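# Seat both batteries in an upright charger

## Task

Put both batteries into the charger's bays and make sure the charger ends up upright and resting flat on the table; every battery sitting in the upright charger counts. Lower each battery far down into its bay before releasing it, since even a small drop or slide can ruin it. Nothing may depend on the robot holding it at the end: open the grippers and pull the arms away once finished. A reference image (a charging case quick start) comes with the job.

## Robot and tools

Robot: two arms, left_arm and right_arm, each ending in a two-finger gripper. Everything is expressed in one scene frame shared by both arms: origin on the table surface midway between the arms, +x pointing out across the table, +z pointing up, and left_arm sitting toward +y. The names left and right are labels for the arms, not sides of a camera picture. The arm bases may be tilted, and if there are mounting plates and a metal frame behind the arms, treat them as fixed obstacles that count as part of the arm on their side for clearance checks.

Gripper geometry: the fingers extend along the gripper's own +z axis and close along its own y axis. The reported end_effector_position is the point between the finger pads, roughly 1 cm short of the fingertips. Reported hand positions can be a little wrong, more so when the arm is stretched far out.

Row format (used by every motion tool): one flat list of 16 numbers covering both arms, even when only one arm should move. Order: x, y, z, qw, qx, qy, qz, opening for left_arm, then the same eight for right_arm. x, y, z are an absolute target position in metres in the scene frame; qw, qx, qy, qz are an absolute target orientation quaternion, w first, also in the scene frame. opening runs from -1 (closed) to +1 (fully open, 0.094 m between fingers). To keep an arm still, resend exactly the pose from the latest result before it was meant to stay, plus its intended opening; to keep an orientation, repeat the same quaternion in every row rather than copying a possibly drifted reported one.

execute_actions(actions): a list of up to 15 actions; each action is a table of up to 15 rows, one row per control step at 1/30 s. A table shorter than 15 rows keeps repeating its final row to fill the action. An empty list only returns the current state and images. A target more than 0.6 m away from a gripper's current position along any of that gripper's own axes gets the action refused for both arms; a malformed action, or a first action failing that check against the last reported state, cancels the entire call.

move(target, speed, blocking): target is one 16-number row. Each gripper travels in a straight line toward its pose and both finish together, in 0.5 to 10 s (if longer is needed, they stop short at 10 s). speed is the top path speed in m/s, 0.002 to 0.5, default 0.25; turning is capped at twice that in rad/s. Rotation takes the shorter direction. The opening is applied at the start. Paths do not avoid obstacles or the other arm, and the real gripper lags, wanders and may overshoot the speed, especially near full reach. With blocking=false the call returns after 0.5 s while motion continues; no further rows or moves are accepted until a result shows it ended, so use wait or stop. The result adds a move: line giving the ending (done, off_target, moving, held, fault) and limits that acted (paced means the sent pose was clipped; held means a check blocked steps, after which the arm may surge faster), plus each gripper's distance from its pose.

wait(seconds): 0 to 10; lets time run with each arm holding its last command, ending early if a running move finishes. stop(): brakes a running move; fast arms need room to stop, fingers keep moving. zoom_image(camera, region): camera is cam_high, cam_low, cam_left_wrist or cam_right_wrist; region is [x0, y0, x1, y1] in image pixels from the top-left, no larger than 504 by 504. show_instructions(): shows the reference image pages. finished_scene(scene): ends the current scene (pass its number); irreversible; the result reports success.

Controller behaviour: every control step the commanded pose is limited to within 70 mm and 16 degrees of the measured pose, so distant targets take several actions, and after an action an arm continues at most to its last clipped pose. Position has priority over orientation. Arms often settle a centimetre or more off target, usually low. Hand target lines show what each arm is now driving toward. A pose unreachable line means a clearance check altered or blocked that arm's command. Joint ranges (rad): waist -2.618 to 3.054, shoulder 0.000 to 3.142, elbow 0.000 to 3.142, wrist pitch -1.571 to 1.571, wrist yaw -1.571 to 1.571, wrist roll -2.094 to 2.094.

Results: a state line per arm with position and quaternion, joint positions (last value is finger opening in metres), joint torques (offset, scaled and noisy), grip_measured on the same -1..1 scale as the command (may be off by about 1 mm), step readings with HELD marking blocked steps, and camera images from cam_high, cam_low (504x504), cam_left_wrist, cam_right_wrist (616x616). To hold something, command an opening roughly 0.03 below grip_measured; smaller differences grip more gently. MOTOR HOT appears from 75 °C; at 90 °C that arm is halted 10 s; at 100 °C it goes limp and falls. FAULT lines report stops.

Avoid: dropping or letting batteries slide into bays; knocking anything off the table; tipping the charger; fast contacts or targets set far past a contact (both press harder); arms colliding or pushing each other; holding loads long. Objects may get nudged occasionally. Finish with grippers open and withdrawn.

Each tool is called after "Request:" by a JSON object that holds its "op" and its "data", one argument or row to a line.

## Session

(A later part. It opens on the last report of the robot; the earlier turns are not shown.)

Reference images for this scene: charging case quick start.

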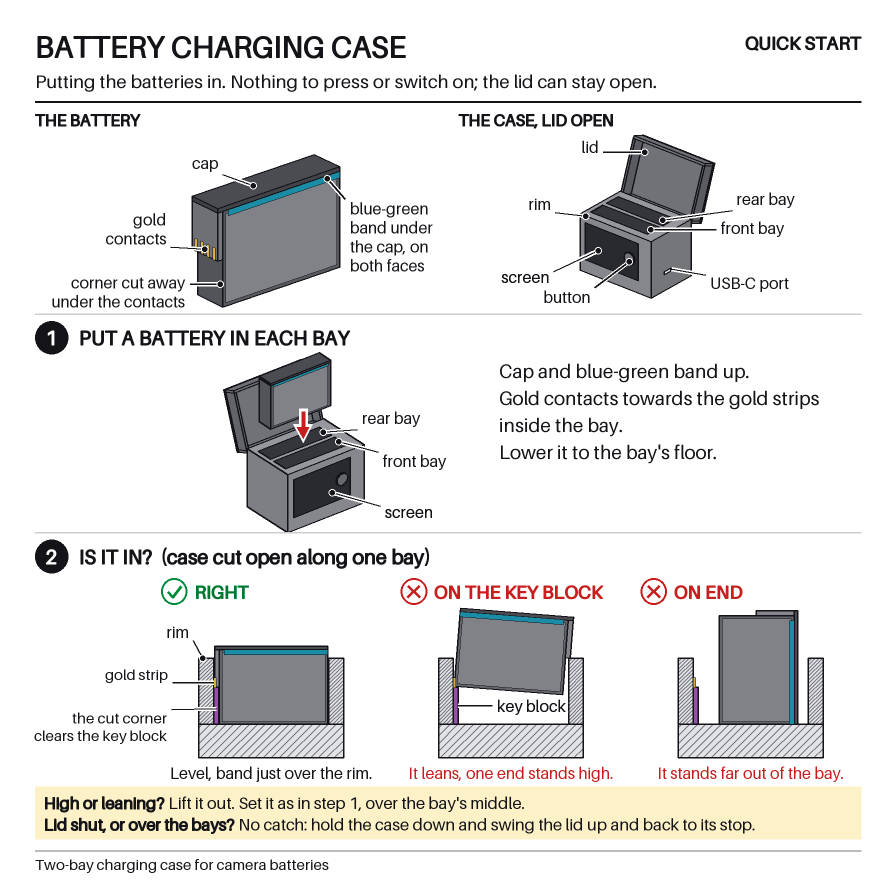

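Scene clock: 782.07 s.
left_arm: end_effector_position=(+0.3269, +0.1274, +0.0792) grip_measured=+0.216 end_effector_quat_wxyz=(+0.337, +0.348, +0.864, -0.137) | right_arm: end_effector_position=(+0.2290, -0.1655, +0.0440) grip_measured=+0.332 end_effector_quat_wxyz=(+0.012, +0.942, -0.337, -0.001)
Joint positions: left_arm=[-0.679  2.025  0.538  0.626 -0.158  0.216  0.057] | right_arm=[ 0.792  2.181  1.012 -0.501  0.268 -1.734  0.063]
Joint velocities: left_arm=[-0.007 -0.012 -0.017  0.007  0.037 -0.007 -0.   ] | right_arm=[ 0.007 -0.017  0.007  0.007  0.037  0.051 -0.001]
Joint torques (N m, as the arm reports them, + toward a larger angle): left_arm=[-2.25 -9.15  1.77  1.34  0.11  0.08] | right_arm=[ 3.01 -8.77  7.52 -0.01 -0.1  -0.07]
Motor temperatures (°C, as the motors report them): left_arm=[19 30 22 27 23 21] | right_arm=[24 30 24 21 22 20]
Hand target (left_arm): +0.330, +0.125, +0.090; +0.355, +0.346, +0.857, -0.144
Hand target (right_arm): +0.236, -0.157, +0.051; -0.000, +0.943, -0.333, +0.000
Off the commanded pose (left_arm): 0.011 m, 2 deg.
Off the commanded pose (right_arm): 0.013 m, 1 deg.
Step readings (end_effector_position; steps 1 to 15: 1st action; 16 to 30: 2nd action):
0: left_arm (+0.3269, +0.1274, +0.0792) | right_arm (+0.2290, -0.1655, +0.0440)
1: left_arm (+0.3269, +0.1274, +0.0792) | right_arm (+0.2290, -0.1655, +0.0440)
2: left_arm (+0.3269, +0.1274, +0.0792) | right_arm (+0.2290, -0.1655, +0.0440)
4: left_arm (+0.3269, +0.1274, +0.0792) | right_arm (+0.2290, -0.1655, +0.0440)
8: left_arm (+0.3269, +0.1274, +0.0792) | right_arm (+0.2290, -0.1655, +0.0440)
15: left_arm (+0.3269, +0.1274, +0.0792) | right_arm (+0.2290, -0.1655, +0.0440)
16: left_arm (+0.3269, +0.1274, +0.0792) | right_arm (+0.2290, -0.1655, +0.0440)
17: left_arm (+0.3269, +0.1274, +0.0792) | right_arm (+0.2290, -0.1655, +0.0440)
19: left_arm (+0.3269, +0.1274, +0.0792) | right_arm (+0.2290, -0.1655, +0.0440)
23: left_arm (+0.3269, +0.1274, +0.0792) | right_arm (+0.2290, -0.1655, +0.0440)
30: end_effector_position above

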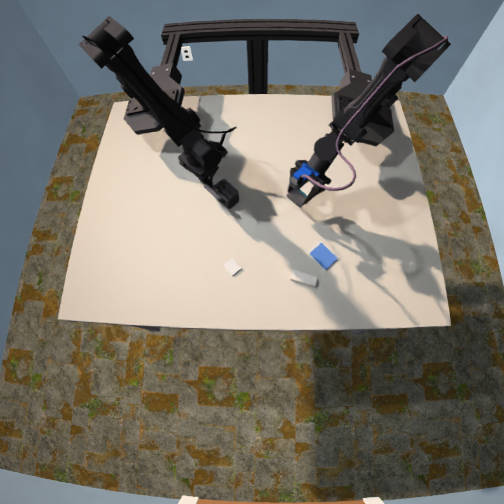

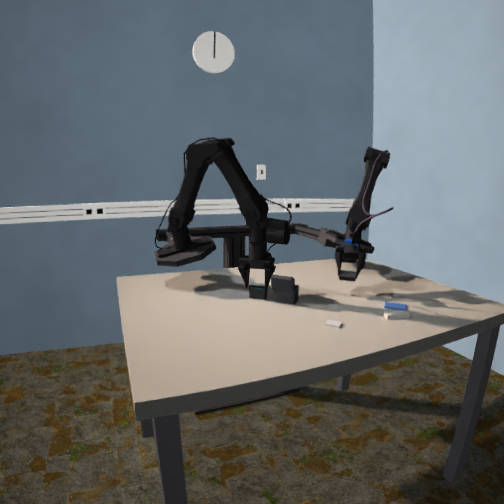

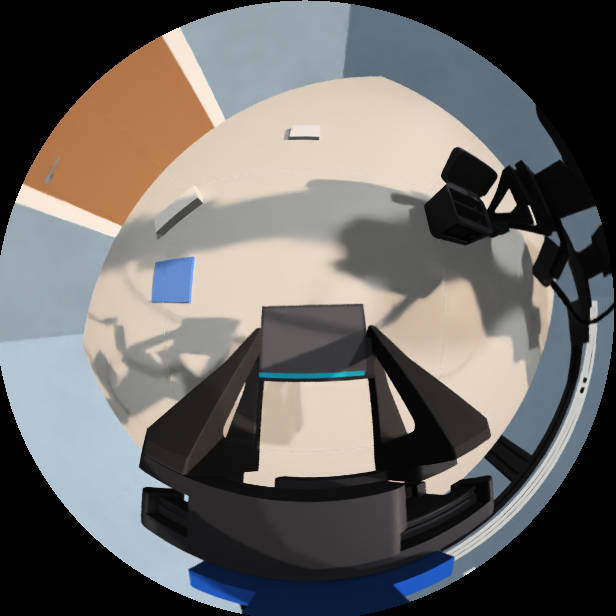

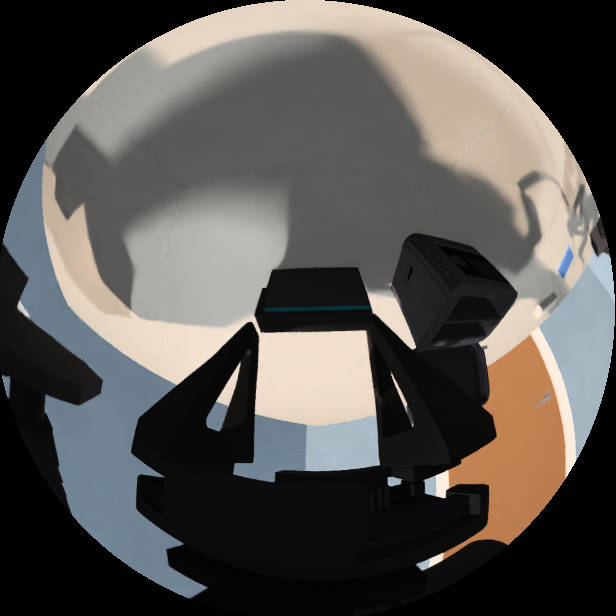

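Request:
{"op": "execute_actions", "data": {
  "actions": [
    [[0.33,0.125,0.09,0.355,0.346,0.857,-0.144,0.18,0.236,-0.157,0.051,0,0.9430,-0.3327,0,0.28]],
    [[0.33,0.125,0.09,0.355,0.346,0.857,-0.144,0.18,0.236,-0.157,0.051,0,0.9430,-0.3327,0,0.23]],
    [[0.33,0.125,0.09,0.355,0.346,0.857,-0.144,0.18,0.236,-0.157,0.051,0,0.9430,-0.3327,0,0.165]]
  ]
}}

Request:
{"op": "zoom_image", "data": {
  "camera": "cam_right_wrist",
  "region": [220,250,400,380]
}}

Scene clock: 787.03 s.
left_arm: end_effector_position=(+0.3269, +0.1274, +0.0792) grip_measured=+0.216 end_effector_quat_wxyz=(+0.337, +0.348, +0.864, -0.137) | right_arm: end_effector_position=(+0.2290, -0.1655, +0.0440) grip_measured=+0.181 end_effector_quat_wxyz=(+0.012, +0.942, -0.336, -0.001)
Joint positions: left_arm=[-0.679  2.025  0.538  0.626 -0.158  0.216  0.057] | right_arm=[ 0.792  2.181  1.012 -0.501  0.268 -1.735  0.055]
Joint velocities: left_arm=[ 0.022 -0.002  0.007 -0.007 -0.007 -0.022 -0.001] | right_arm=[-0.017 -0.022 -0.022 -0.022 -0.037 -0.022  0.   ]
Joint torques (N m, as the arm reports them, + toward a larger angle): left_arm=[-2.28 -9.19  1.74  1.32  0.11  0.06] | right_arm=[ 2.96 -8.76  7.46 -0.02 -0.13 -0.11]
Motor temperatures (°C, as the motors report them): left_arm=[19 30 22 27 23 21] | right_arm=[24 30 25 21 22 20]
Hand target (left_arm): +0.330, +0.125, +0.090; +0.355, +0.346, +0.857, -0.144
Hand target (right_arm): +0.236, -0.157, +0.051; -0.000, +0.943, -0.333, +0.000
Off the commanded pose (left_arm): 0.011 m, 2 deg.
Off the commanded pose (right_arm): 0.013 m, 1 deg.
Step readings (end_effector_position; steps 1 to 15: 1st action; 16 to 30: 2nd action; 31 to 45: 3rd action):
0: left_arm (+0.3269, +0.1274, +0.0792) | right_arm (+0.2290, -0.1655, +0.0440)
1: left_arm (+0.3269, +0.1274, +0.0792) | right_arm (+0.2290, -0.1655, +0.0440)
2: left_arm (+0.3269, +0.1274, +0.0792) | right_arm (+0.2290, -0.1655, +0.0440)
4: left_arm (+0.3269, +0.1274, +0.0792) | right_arm (+0.2290, -0.1655, +0.0440)
8: left_arm (+0.3269, +0.1274, +0.0792) | right_arm (+0.2290, -0.1655, +0.0440)
15: left_arm (+0.3269, +0.1274, +0.0792) | right_arm (+0.2290, -0.1655, +0.0440)
16: left_arm (+0.3269, +0.1274, +0.0792) | right_arm (+0.2290, -0.1655, +0.0440)
17: left_arm (+0.3269, +0.1274, +0.0792) | right_arm (+0.2290, -0.1655, +0.0440)
19: left_arm (+0.3269, +0.1274, +0.0792) | right_arm (+0.2290, -0.1655, +0.0440)
23: left_arm (+0.3269, +0.1274, +0.0792) | right_arm (+0.2290, -0.1655, +0.0440)
30: left_arm (+0.3269, +0.1274, +0.0792) | right_arm (+0.2290, -0.1655, +0.0440)
31: left_arm (+0.3269, +0.1274, +0.0792) | right_arm (+0.2290, -0.1655, +0.0440)
32: left_arm (+0.3269, +0.1274, +0.0792) | right_arm (+0.2290, -0.1655, +0.0440)
34: left_arm (+0.3269, +0.1274, +0.0792) | right_arm (+0.2290, -0.1655, +0.0440)
38: left_arm (+0.3269, +0.1274, +0.0792) | right_arm (+0.2290, -0.1655, +0.0440)
45: end_effector_position above

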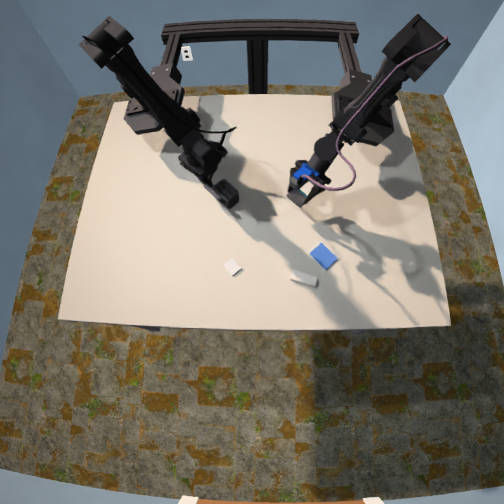

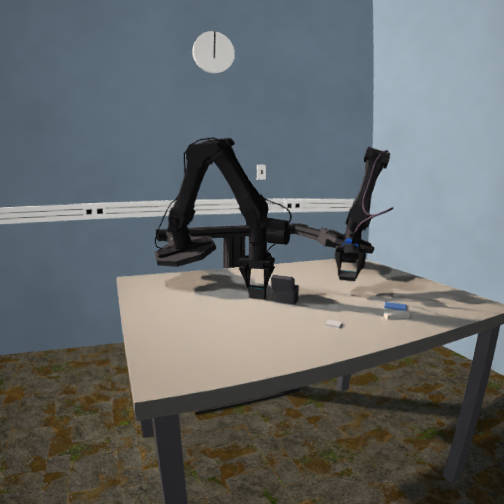

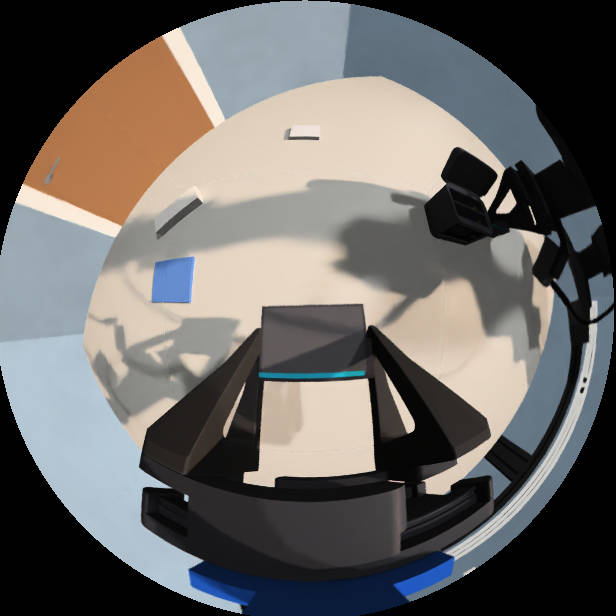

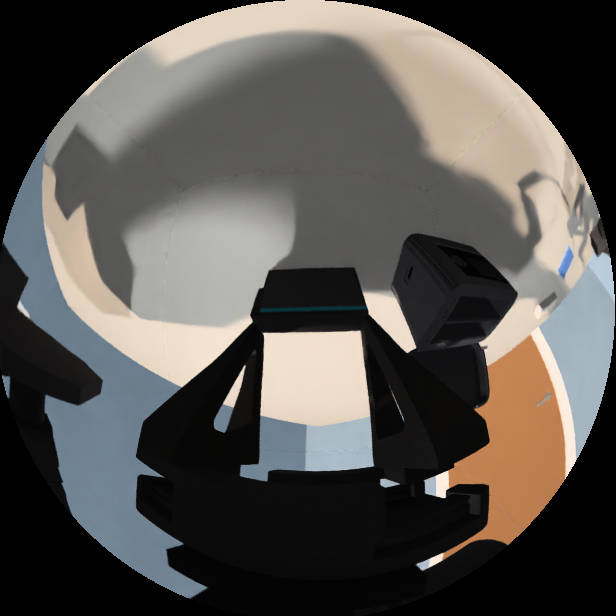

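Region (220, 250, 400, 380) of cam_right_wrist's 616x616 image, scaled by 2.800, with more detail than that image has.

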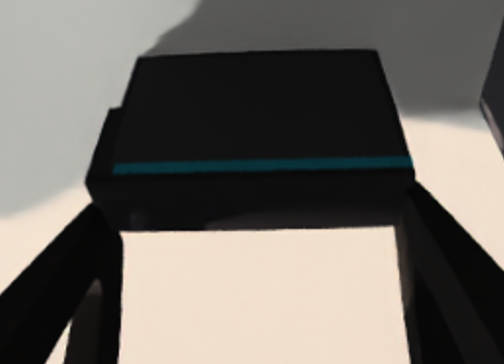

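Request:
{"op": "execute_actions", "data": {
  "actions": [
    [[0.33,0.125,0.09,0.355,0.346,0.857,-0.144,0.18,0.231,-0.163,0.048,0,0.9430,-0.3327,0,0.22]],
    [[0.33,0.125,0.09,0.355,0.346,0.857,-0.144,0.18,0.230,-0.164,0.045,0,0.9430,-0.3327,0,0.28]],
    [[0.33,0.125,0.09,0.355,0.346,0.857,-0.144,0.18,0.229,-0.165,0.0425,0,0.9430,-0.3327,0,0.28]],
    [[0.33,0.125,0.09,0.355,0.346,0.857,-0.144,0.18,0.229,-0.165,0.0405,0,0.9430,-0.3327,0,0.28]]
  ]
}}

Scene clock: 798.90 s.
left_arm: end_effector_position=(+0.3269, +0.1274, +0.0792) grip_measured=+0.216 end_effector_quat_wxyz=(+0.337, +0.348, +0.864, -0.137) | right_arm: end_effector_position=(+0.2301, -0.1639, +0.0421) grip_measured=+0.278 end_effector_quat_wxyz=(+0.005, +0.943, -0.332, +0.003)
Joint positions: left_arm=[-0.679  2.025  0.538  0.626 -0.158  0.216  0.057] | right_arm=[ 0.792  2.181  1.    -0.473  0.268 -1.748  0.06 ]
Joint velocities: left_arm=[ 0.002 -0.007  0.002  0.007 -0.037  0.007 -0.001] | right_arm=[-0.017  0.007 -0.002  0.007  0.007  0.007 -0.001]
Joint torques (N m, as the arm reports them, + toward a larger angle): left_arm=[-2.29 -9.18  1.91  1.36  0.11  0.09] | right_arm=[ 2.01 -8.59  2.93  0.31 -0.06 -0.09]
Motor temperatures (°C, as the motors report them): left_arm=[19 31 22 27 23 21] | right_arm=[24 30 25 21 22 20]
Hand target (left_arm): +0.330, +0.125, +0.090; +0.355, +0.346, +0.857, -0.144
Hand target (right_arm): +0.229, -0.165, +0.041; +0.000, +0.943, -0.333, +0.000
Off the commanded pose (left_arm): 0.011 m, 2 deg.
Off the commanded pose (right_arm): 0.002 m, 1 deg.
Step readings (end_effector_position; steps 1 to 15: 1st action; 16 to 30: 2nd action; 31 to 45: 3rd action; 46 to 60: 4th action):
0: left_arm (+0.3269, +0.1274, +0.0792) | right_arm (+0.2290, -0.1655, +0.0440)
1: left_arm (+0.3269, +0.1274, +0.0792) | right_arm (+0.2290, -0.1655, +0.0440)
2: left_arm (+0.3269, +0.1274, +0.0792) | right_arm (+0.2290, -0.1655, +0.0440)
4: left_arm (+0.3269, +0.1274, +0.0792) | right_arm (+0.2290, -0.1655, +0.0440)
8: left_arm (+0.3269, +0.1274, +0.0792) | right_arm (+0.2290, -0.1655, +0.0440)
15: left_arm (+0.3269, +0.1274, +0.0792) | right_arm (+0.2290, -0.1655, +0.0440)
16: left_arm (+0.3269, +0.1274, +0.0792) | right_arm (+0.2292, -0.1653, +0.0440)
17: left_arm (+0.3269, +0.1274, +0.0792) | right_arm (+0.2295, -0.1651, +0.0440)
19: left_arm (+0.3269, +0.1274, +0.0792) | right_arm (+0.2300, -0.1646, +0.0440)
23: left_arm (+0.3269, +0.1274, +0.0792) | right_arm (+0.2303, -0.1643, +0.0440)
30: left_arm (+0.3269, +0.1274, +0.0792) | right_arm (+0.2304, -0.1643, +0.0440)
31: left_arm (+0.3269, +0.1274, +0.0792) | right_arm (+0.2303, -0.1642, +0.0437)
32: left_arm (+0.3269, +0.1274, +0.0792) | right_arm (+0.2302, -0.1642, +0.0433)
34: left_arm (+0.3269, +0.1274, +0.0792) | right_arm (+0.2291, -0.1649, +0.0425)
38: left_arm (+0.3269, +0.1274, +0.0792) | right_arm (+0.2289, -0.1649, +0.0421)
45: left_arm (+0.3269, +0.1274, +0.0792) | right_arm (+0.2295, -0.1644, +0.0421)
46: left_arm (+0.3269, +0.1274, +0.0792) | right_arm (+0.2296, -0.1643, +0.0421)
47: left_arm (+0.3269, +0.1274, +0.0792) | right_arm (+0.2298, -0.1641, +0.0421)
49: left_arm (+0.3269, +0.1274, +0.0792) | right_arm (+0.2301, -0.1639, +0.0421)
53: left_arm (+0.3269, +0.1274, +0.0792) | right_arm (+0.2301, -0.1639, +0.0421)
60: end_effector_position above

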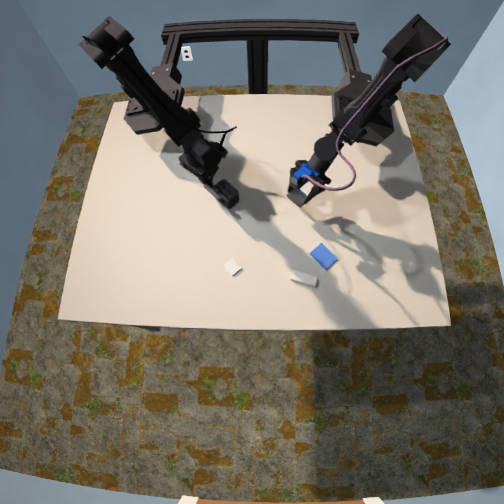

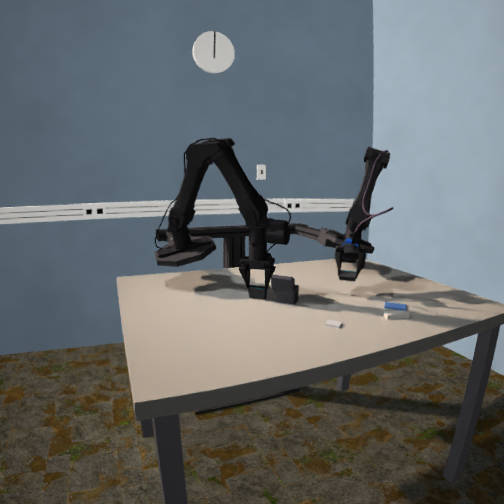

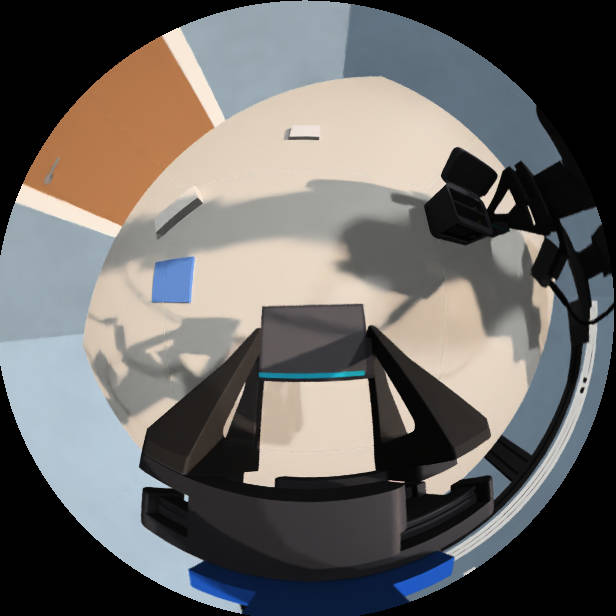

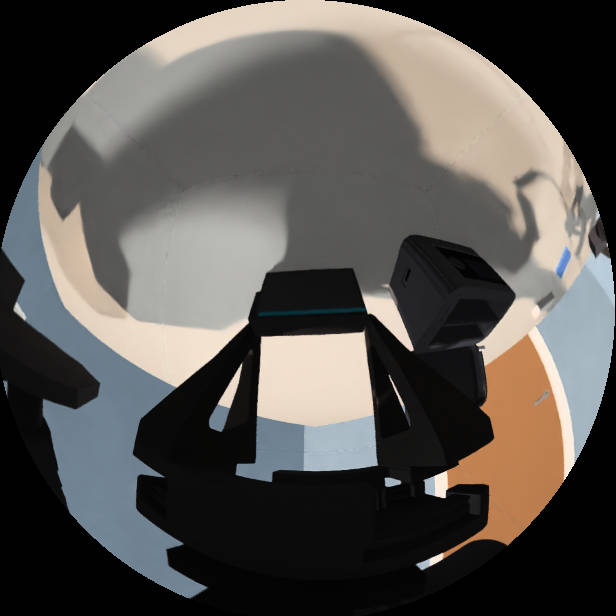

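z=0.0421. Close.

Request:
{"op": "execute_actions", "data": {
  "actions": [
    [[0.33,0.125,0.09,0.355,0.346,0.857,-0.144,0.18,0.230,-0.164,0.0415,0,0.9430,-0.3327,0,0.23]],
    [[0.33,0.125,0.09,0.355,0.346,0.857,-0.144,0.18,0.230,-0.164,0.0415,0,0.9430,-0.3327,0,0.16]]
  ]
}}

Request:
{"op": "zoom_image", "data": {
  "camera": "cam_right_wrist",
  "region": [220,250,400,380]
}}

Scene clock: 803.03 s.
left_arm: end_effector_position=(+0.3269, +0.1274, +0.0792) grip_measured=+0.216 end_effector_quat_wxyz=(+0.337, +0.348, +0.864, -0.137) | right_arm: end_effector_position=(+0.2301, -0.1639, +0.0421) grip_measured=+0.179 end_effector_quat_wxyz=(+0.005, +0.943, -0.332, +0.003)
Joint positions: left_arm=[-0.679  2.025  0.538  0.626 -0.158  0.216  0.057] | right_arm=[ 0.792  2.181  1.    -0.473  0.268 -1.748  0.055]
Joint velocities: left_arm=[-0.017 -0.007  0.007 -0.037  0.022 -0.095 -0.001] | right_arm=[ 0.007 -0.002 -0.007 -0.022  0.051  0.007 -0.   ]
Joint torques (N m, as the arm reports them, + toward a larger angle): left_arm=[-2.3  -9.2   1.71  1.33  0.1   0.09] | right_arm=[ 2.13 -8.63  3.7   0.22 -0.07 -0.07]
Motor temperatures (°C, as the motors report them): left_arm=[19 31 22 27 23 21] | right_arm=[24 30 24 21 22 20]
Hand target (left_arm): +0.330, +0.125, +0.090; +0.355, +0.346, +0.857, -0.144
Hand target (right_arm): +0.230, -0.164, +0.042; +0.000, +0.943, -0.333, +0.000
Off the commanded pose (left_arm): 0.011 m, 2 deg.
Off the commanded pose (right_arm): 0.001 m, 1 deg.
Step readings (end_effector_position; steps 1 to 15: 1st action; 16 to 30: 2nd action):
0: left_arm (+0.3269, +0.1274, +0.0792) | right_arm (+0.2301, -0.1639, +0.0421)
1: left_arm (+0.3269, +0.1274, +0.0792) | right_arm (+0.2301, -0.1639, +0.0421)
2: left_arm (+0.3269, +0.1274, +0.0792) | right_arm (+0.2301, -0.1639, +0.0421)
4: left_arm (+0.3269, +0.1274, +0.0792) | right_arm (+0.2301, -0.1639, +0.0421)
8: left_arm (+0.3269, +0.1274, +0.0792) | right_arm (+0.2301, -0.1639, +0.0421)
15: left_arm (+0.3269, +0.1274, +0.0792) | right_arm (+0.2301, -0.1639, +0.0421)
16: left_arm (+0.3269, +0.1274, +0.0792) | right_arm (+0.2301, -0.1639, +0.0421)
17: left_arm (+0.3269, +0.1274, +0.0792) | right_arm (+0.2301, -0.1639, +0.0421)
19: left_arm (+0.3269, +0.1274, +0.0792) | right_arm (+0.2301, -0.1639, +0.0421)
23: left_arm (+0.3269, +0.1274, +0.0792) | right_arm (+0.2301, -0.1639, +0.0421)
30: end_effector_position above

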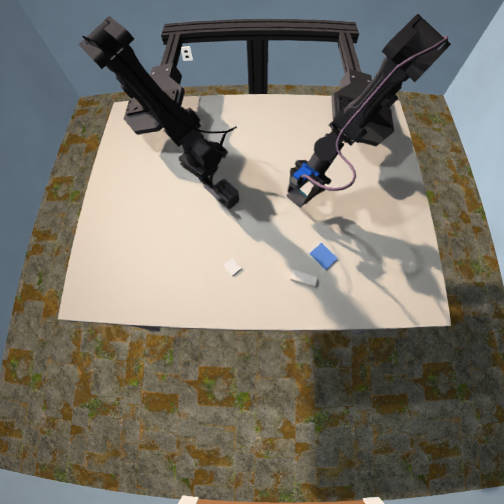

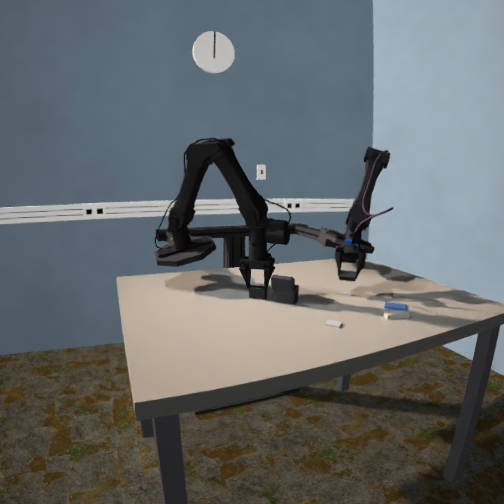

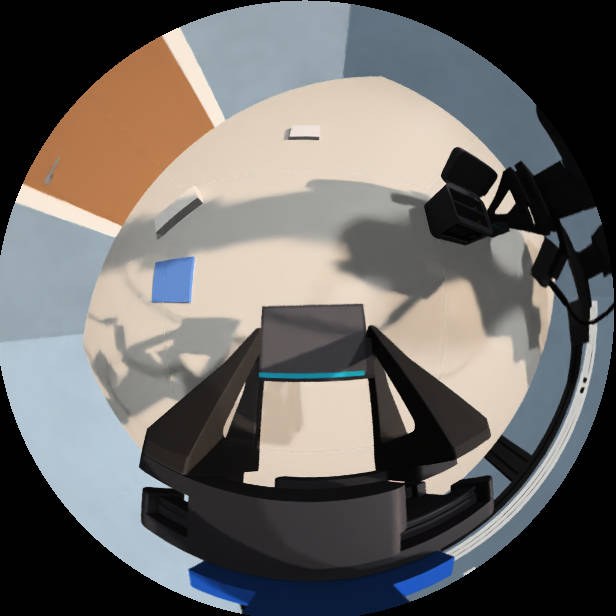

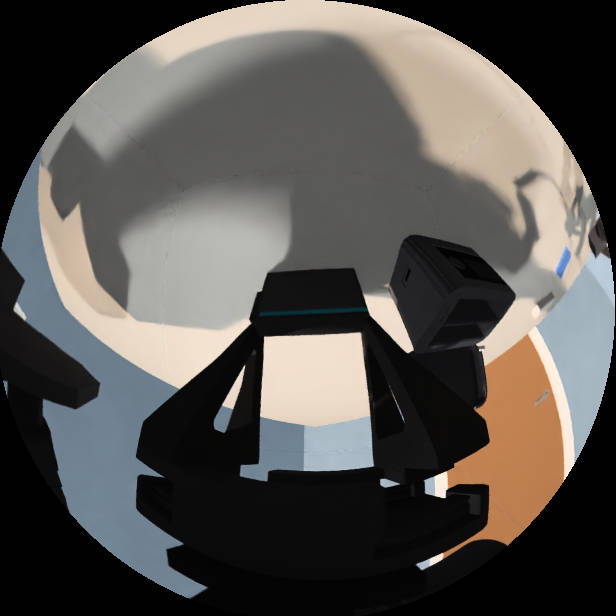

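Region (220, 250, 400, 380) of cam_right_wrist's 616x616 image, scaled by 2.800, with more detail than that image has.

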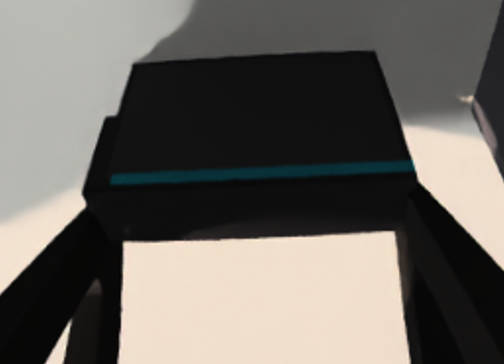

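Request:
{"op": "move", "data": {
  "target": [0.33,0.125,0.09,0.355,0.346,0.857,-0.144,0.18, 0.232,-0.162,0.115,0,0.9430,-0.3327,0,0.16],
  "speed": 0.08
}}

Request:
{"op": "move", "data": {
  "target": [0.33,0.125,0.09,0.355,0.346,0.857,-0.144,0.18, 0.305,-0.078,0.118,0,0.9362,-0.3515,0,0.16],
  "speed": 0.1
}}

Request:
{"op": "zoom_image", "data": {
  "camera": "cam_right_wrist",
  "region": [210,180,410,350]
}}

Scene clock: 818.37 s.
left_arm: end_effector_position=(+0.3269, +0.1274, +0.0792) grip_measured=+0.216 end_effector_quat_wxyz=(+0.337, +0.348, +0.864, -0.137) | right_arm: end_effector_position=(+0.2281, -0.1718, +0.0994) grip_measured=+0.179 end_effector_quat_wxyz=(+0.019, +0.943, -0.333, -0.003)
Joint positions: left_arm=[-0.679  2.025  0.538  0.625 -0.158  0.216  0.057] | right_arm=[ 0.826  2.034  1.066 -0.727  0.268 -1.703  0.055]
Joint velocities: left_arm=[-0.017 -0.002  0.007 -0.037 -0.037 -0.066 -0.001] | right_arm=[ 0.007 -0.002  0.002 -0.051  0.037  0.081 -0.001]
Joint torques (N m, as the arm reports them, + toward a larger angle): left_arm=[-2.3  -9.18  1.74  1.35  0.09  0.09] | right_arm=[  3.77 -10.17   8.19  -0.17  -0.09   0.04]
Motor temperatures (°C, as the motors report them): left_arm=[19 31 22 27 23 21] | right_arm=[24 30 24 21 22 20]
Hand target (left_arm): +0.330, +0.125, +0.090; +0.354, +0.346, +0.857, -0.144
Hand target (right_arm): +0.233, -0.162, +0.114; +0.000, +0.943, -0.333, +0.000
Off the commanded pose (left_arm): 0.012 m, 2 deg.
Off the commanded pose (right_arm): 0.019 m, 2 deg.
move: off_target (left_arm, right_arm)

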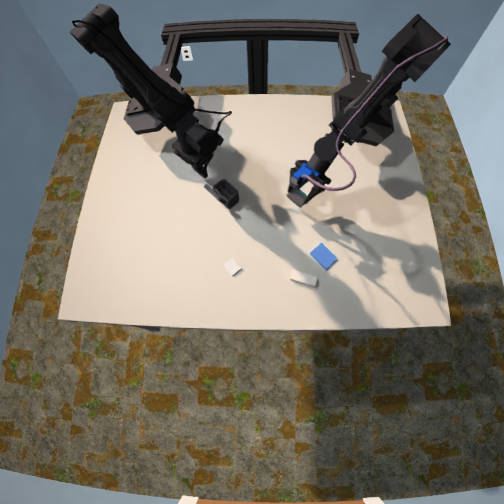

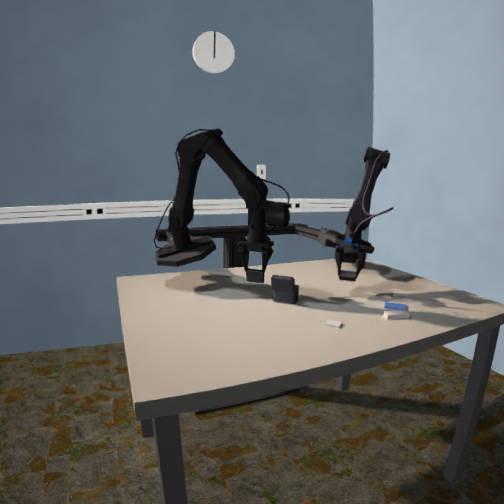

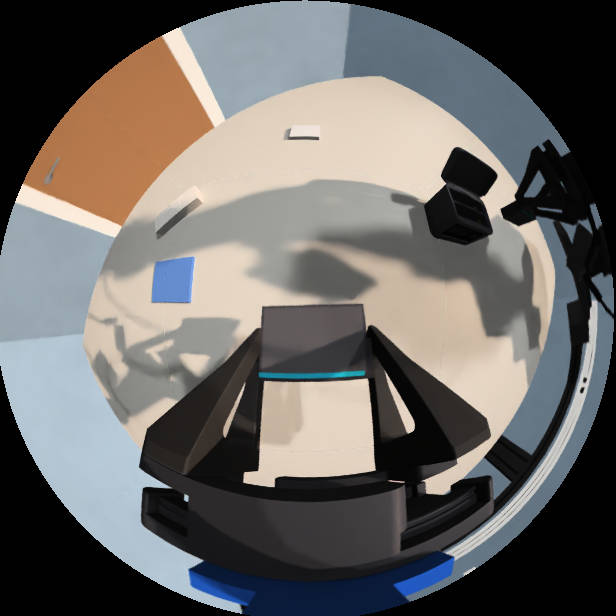

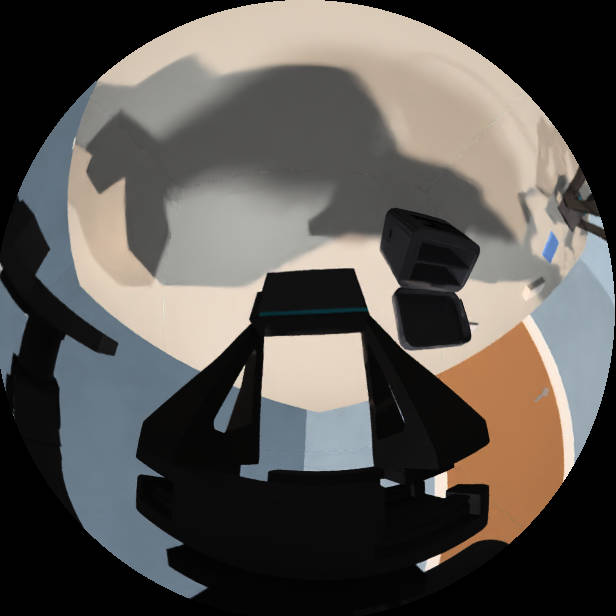

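Scene clock: 820.20 s.
left_arm: end_effector_position=(+0.3269, +0.1274, +0.0792) grip_measured=+0.216 end_effector_quat_wxyz=(+0.337, +0.348, +0.864, -0.137) | right_arm: end_effector_position=(+0.3067, -0.0888, +0.1071) grip_measured=+0.179 end_effector_quat_wxyz=(+0.010, +0.935, -0.355, +0.004)
Joint positions: left_arm=[-0.679  2.025  0.538  0.625 -0.158  0.216  0.057] | right_arm=[ 0.848  2.385  1.664 -0.958  0.268 -1.639  0.055]
Joint velocities: left_arm=[-0.012  0.002 -0.007 -0.095  0.022 -0.037  0.001] | right_arm=[-0.002 -0.007 -0.012 -0.007 -0.11  -0.007  0.   ]
Joint torques (N m, as the arm reports them, + toward a larger angle): left_arm=[-2.32 -9.13  1.72  1.35  0.11  0.08] | right_arm=[  4.96 -11.06   9.26  -0.1   -0.16   0.05]
Motor temperatures (°C, as the motors report them): left_arm=[19 31 22 27 23 21] | right_arm=[24 30 24 21 22 20]
Hand target (left_arm): +0.330, +0.125, +0.090; +0.354, +0.346, +0.857, -0.144
Hand target (right_arm): +0.305, -0.078, +0.117; +0.000, +0.936, -0.351, +0.001
Off the commanded pose (left_arm): 0.012 m, 2 deg.
Off the commanded pose (right_arm): 0.015 m, 1 deg.
move: off_target (left_arm, right_arm)

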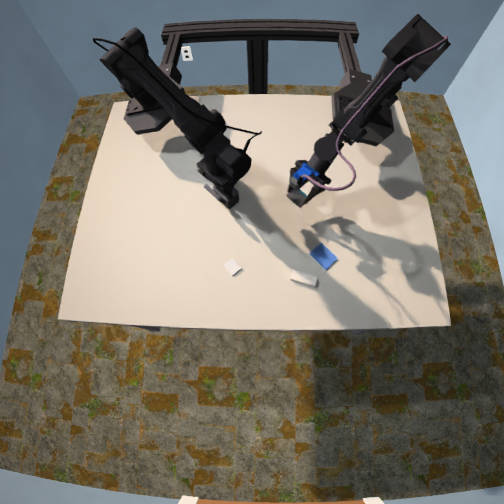

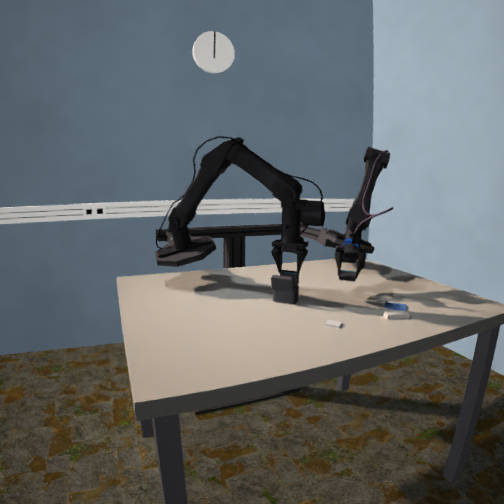

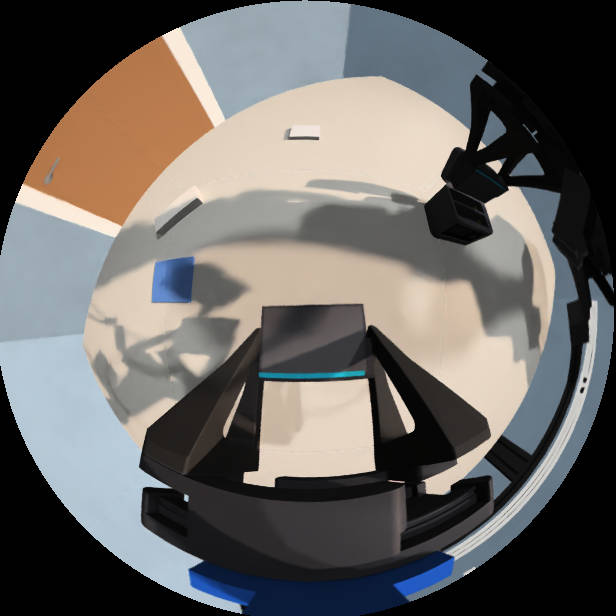

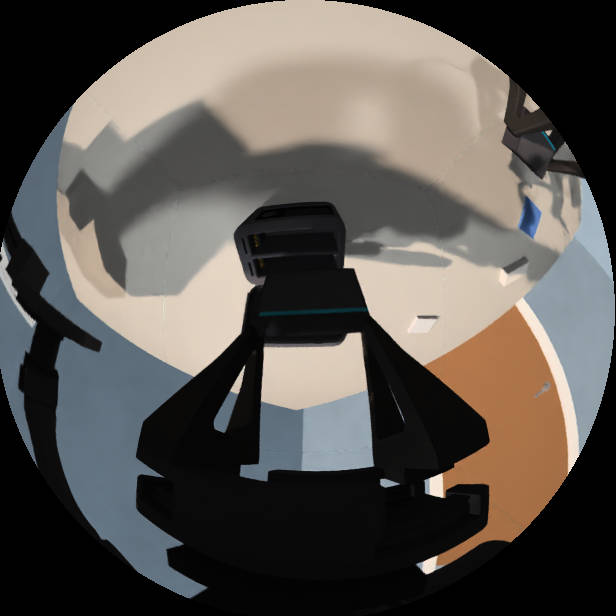

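Region (210, 180, 410, 350) of cam_right_wrist's 616x616 image, scaled by 2.520, with more detail than that image has; it fills the top 428 rows of this view, and the rest is white.

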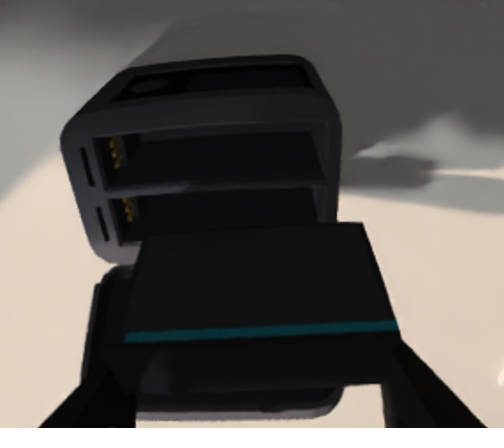

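Request:
{"op": "zoom_image", "data": {
  "camera": "cam_left_wrist",
  "region": [430,90,550,250]
}}

Region (430, 90, 550, 250) of cam_left_wrist's 616x616 image, scaled by 3.150, with more detail than that image has; it fills the left 378 columns of this view, and the rest is white.

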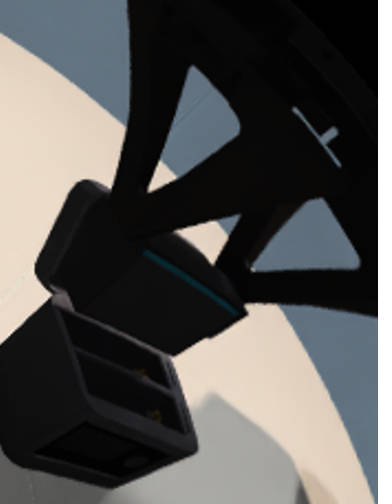

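Request:
{"op": "move", "data": {
  "target": [0.33,0.125,0.09,0.355,0.346,0.857,-0.144,0.18, 0.299,-0.073,0.116,0,0.9304,-0.3665,0,0.16],
  "speed": 0.03
}}

Request:
{"op": "zoom_image", "data": {
  "camera": "cam_right_wrist",
  "region": [210,180,410,350]
}}

Scene clock: 834.23 s.
left_arm: end_effector_position=(+0.3269, +0.1274, +0.0792) grip_measured=+0.216 end_effector_quat_wxyz=(+0.337, +0.348, +0.864, -0.137) | right_arm: end_effector_position=(+0.3017, -0.0828, +0.1091) grip_measured=+0.179 end_effector_quat_wxyz=(+0.008, +0.929, -0.369, +0.004)
Joint positions: left_arm=[-0.679  2.025  0.538  0.626 -0.158  0.216  0.057] | right_arm=[ 0.867  2.385  1.664 -0.959  0.266 -1.591  0.055]
Joint velocities: left_arm=[ 0.002 -0.002  0.007  0.051 -0.022 -0.007  0.   ] | right_arm=[-0.007  0.002  0.017 -0.037 -0.066 -0.037  0.   ]
Joint torques (N m, as the arm reports them, + toward a larger angle): left_arm=[-2.22 -9.1   1.73  1.34  0.12  0.06] | right_arm=[  4.68 -10.82   8.48  -0.02  -0.14   0.05]
Motor temperatures (°C, as the motors report them): left_arm=[19 31 22 27 23 21] | right_arm=[24 31 25 21 22 20]
Hand target (left_arm): +0.330, +0.125, +0.090; +0.355, +0.346, +0.857, -0.144
Hand target (right_arm): +0.299, -0.073, +0.116; -0.000, +0.930, -0.366, +0.001
Off the commanded pose (left_arm): 0.011 m, 2 deg.
Off the commanded pose (right_arm): 0.012 m, 1 deg.
move: off_target (left_arm, right_arm)

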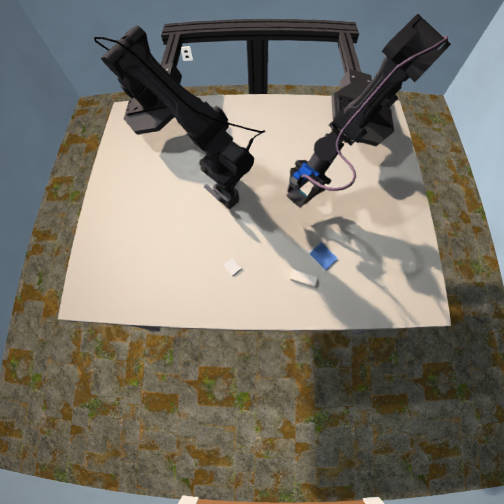

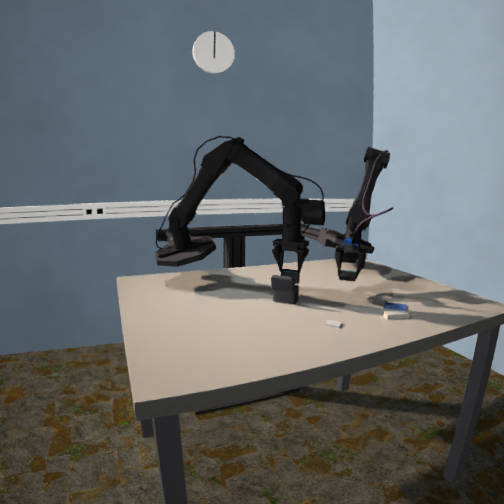

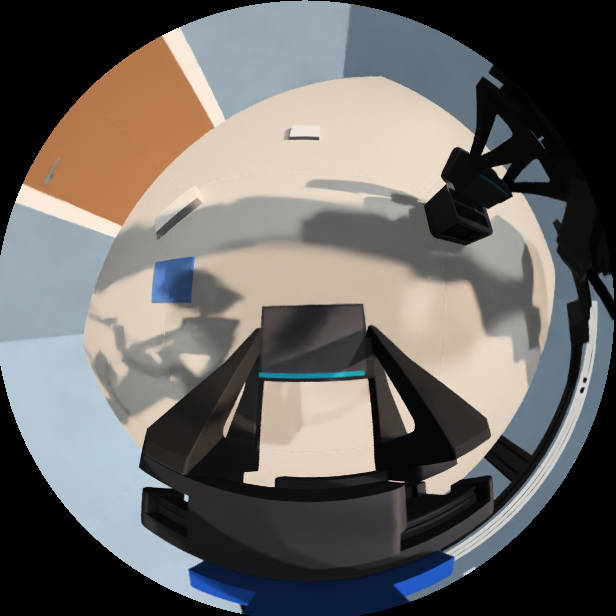

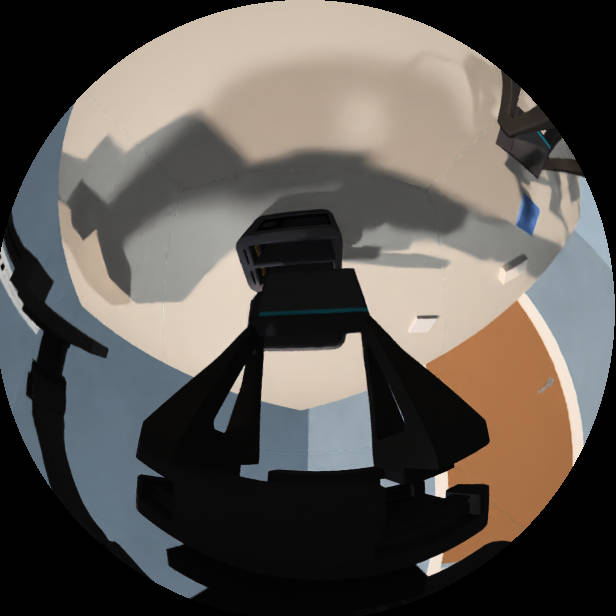

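Region (210, 180, 410, 350) of cam_right_wrist's 616x616 image, scaled by 2.520, with more detail than that image has; it fills the top 428 rows of this view, and the rest is white.

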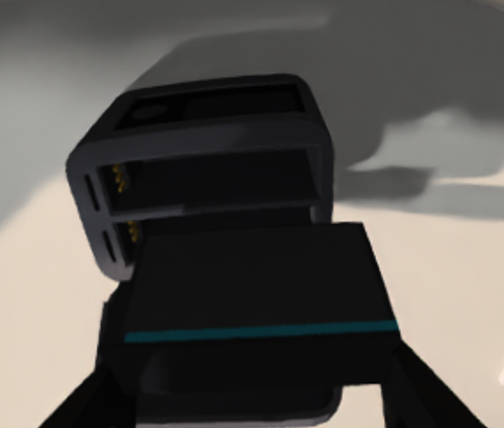

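Request:
{"op": "move", "data": {
  "target": [0.33,0.125,0.09,0.355,0.346,0.857,-0.144,0.18, 0.296,-0.080,0.104,0,0.9285,-0.3714,0,0.16],
  "speed": 0.02
}}

Request:
{"op": "zoom_image", "data": {
  "camera": "cam_right_wrist",
  "region": [210,180,410,350]
}}

Scene clock: 841.73 s.
left_arm: end_effector_position=(+0.3269, +0.1274, +0.0792) grip_measured=+0.216 end_effector_quat_wxyz=(+0.337, +0.348, +0.864, -0.137) | right_arm: end_effector_position=(+0.2973, -0.0847, +0.1020) grip_measured=+0.179 end_effector_quat_wxyz=(+0.011, +0.929, -0.369, +0.003)
Joint positions: left_arm=[-0.679  2.025  0.538  0.625 -0.158  0.216  0.057] | right_arm=[ 0.867  2.385  1.633 -0.933  0.266 -1.589  0.055]
Joint velocities: left_arm=[-0.002  0.012 -0.022 -0.066 -0.022  0.007  0.   ] | right_arm=[-0.002 -0.002  0.012  0.066 -0.037  0.051  0.   ]
Joint torques (N m, as the arm reports them, + toward a larger angle): left_arm=[-2.44 -9.14  1.75  1.34  0.1   0.05] | right_arm=[  3.64 -11.71   5.16   0.27  -0.14   0.03]
Motor temperatures (°C, as the motors report them): left_arm=[19 31 22 27 23 21] | right_arm=[24 31 25 21 22 20]
Hand target (left_arm): +0.330, +0.125, +0.090; +0.354, +0.346, +0.857, -0.144
Hand target (right_arm): +0.296, -0.080, +0.104; +0.000, +0.929, -0.371, +0.000
Off the commanded pose (left_arm): 0.012 m, 2 deg.
Off the commanded pose (right_arm): 0.005 m, 1 deg.
move: off_target (left_arm)

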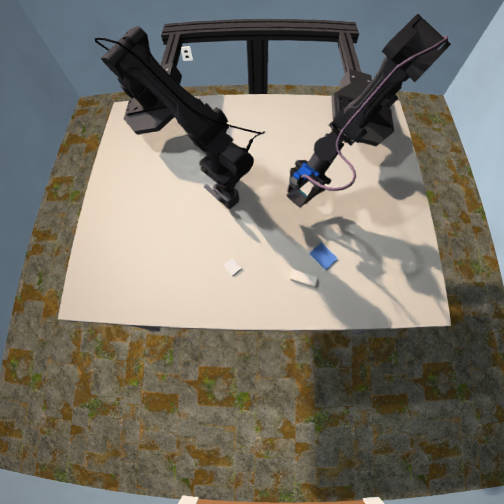

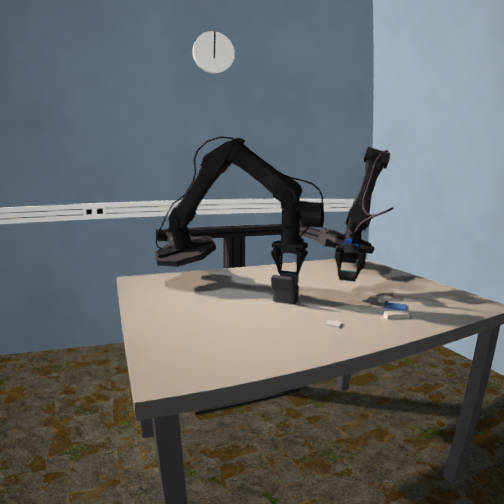

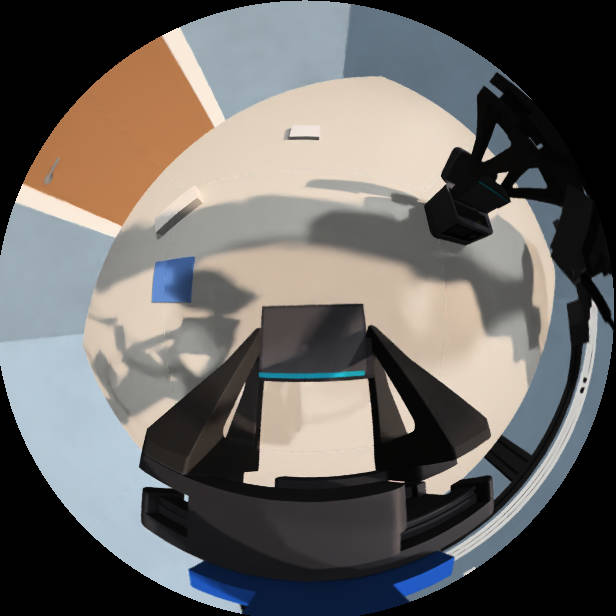

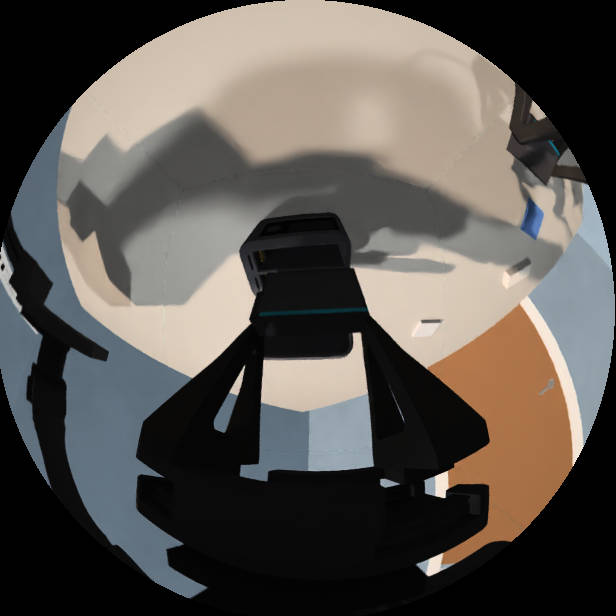

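Region (210, 180, 410, 350) of cam_right_wrist's 616x616 image, scaled by 2.520, with more detail than that image has; it fills the top 428 rows of this view, and the rest is white.

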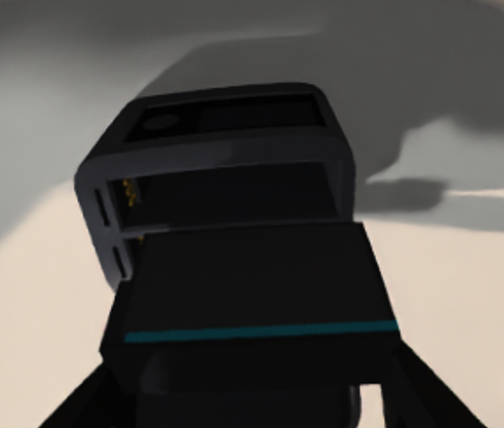

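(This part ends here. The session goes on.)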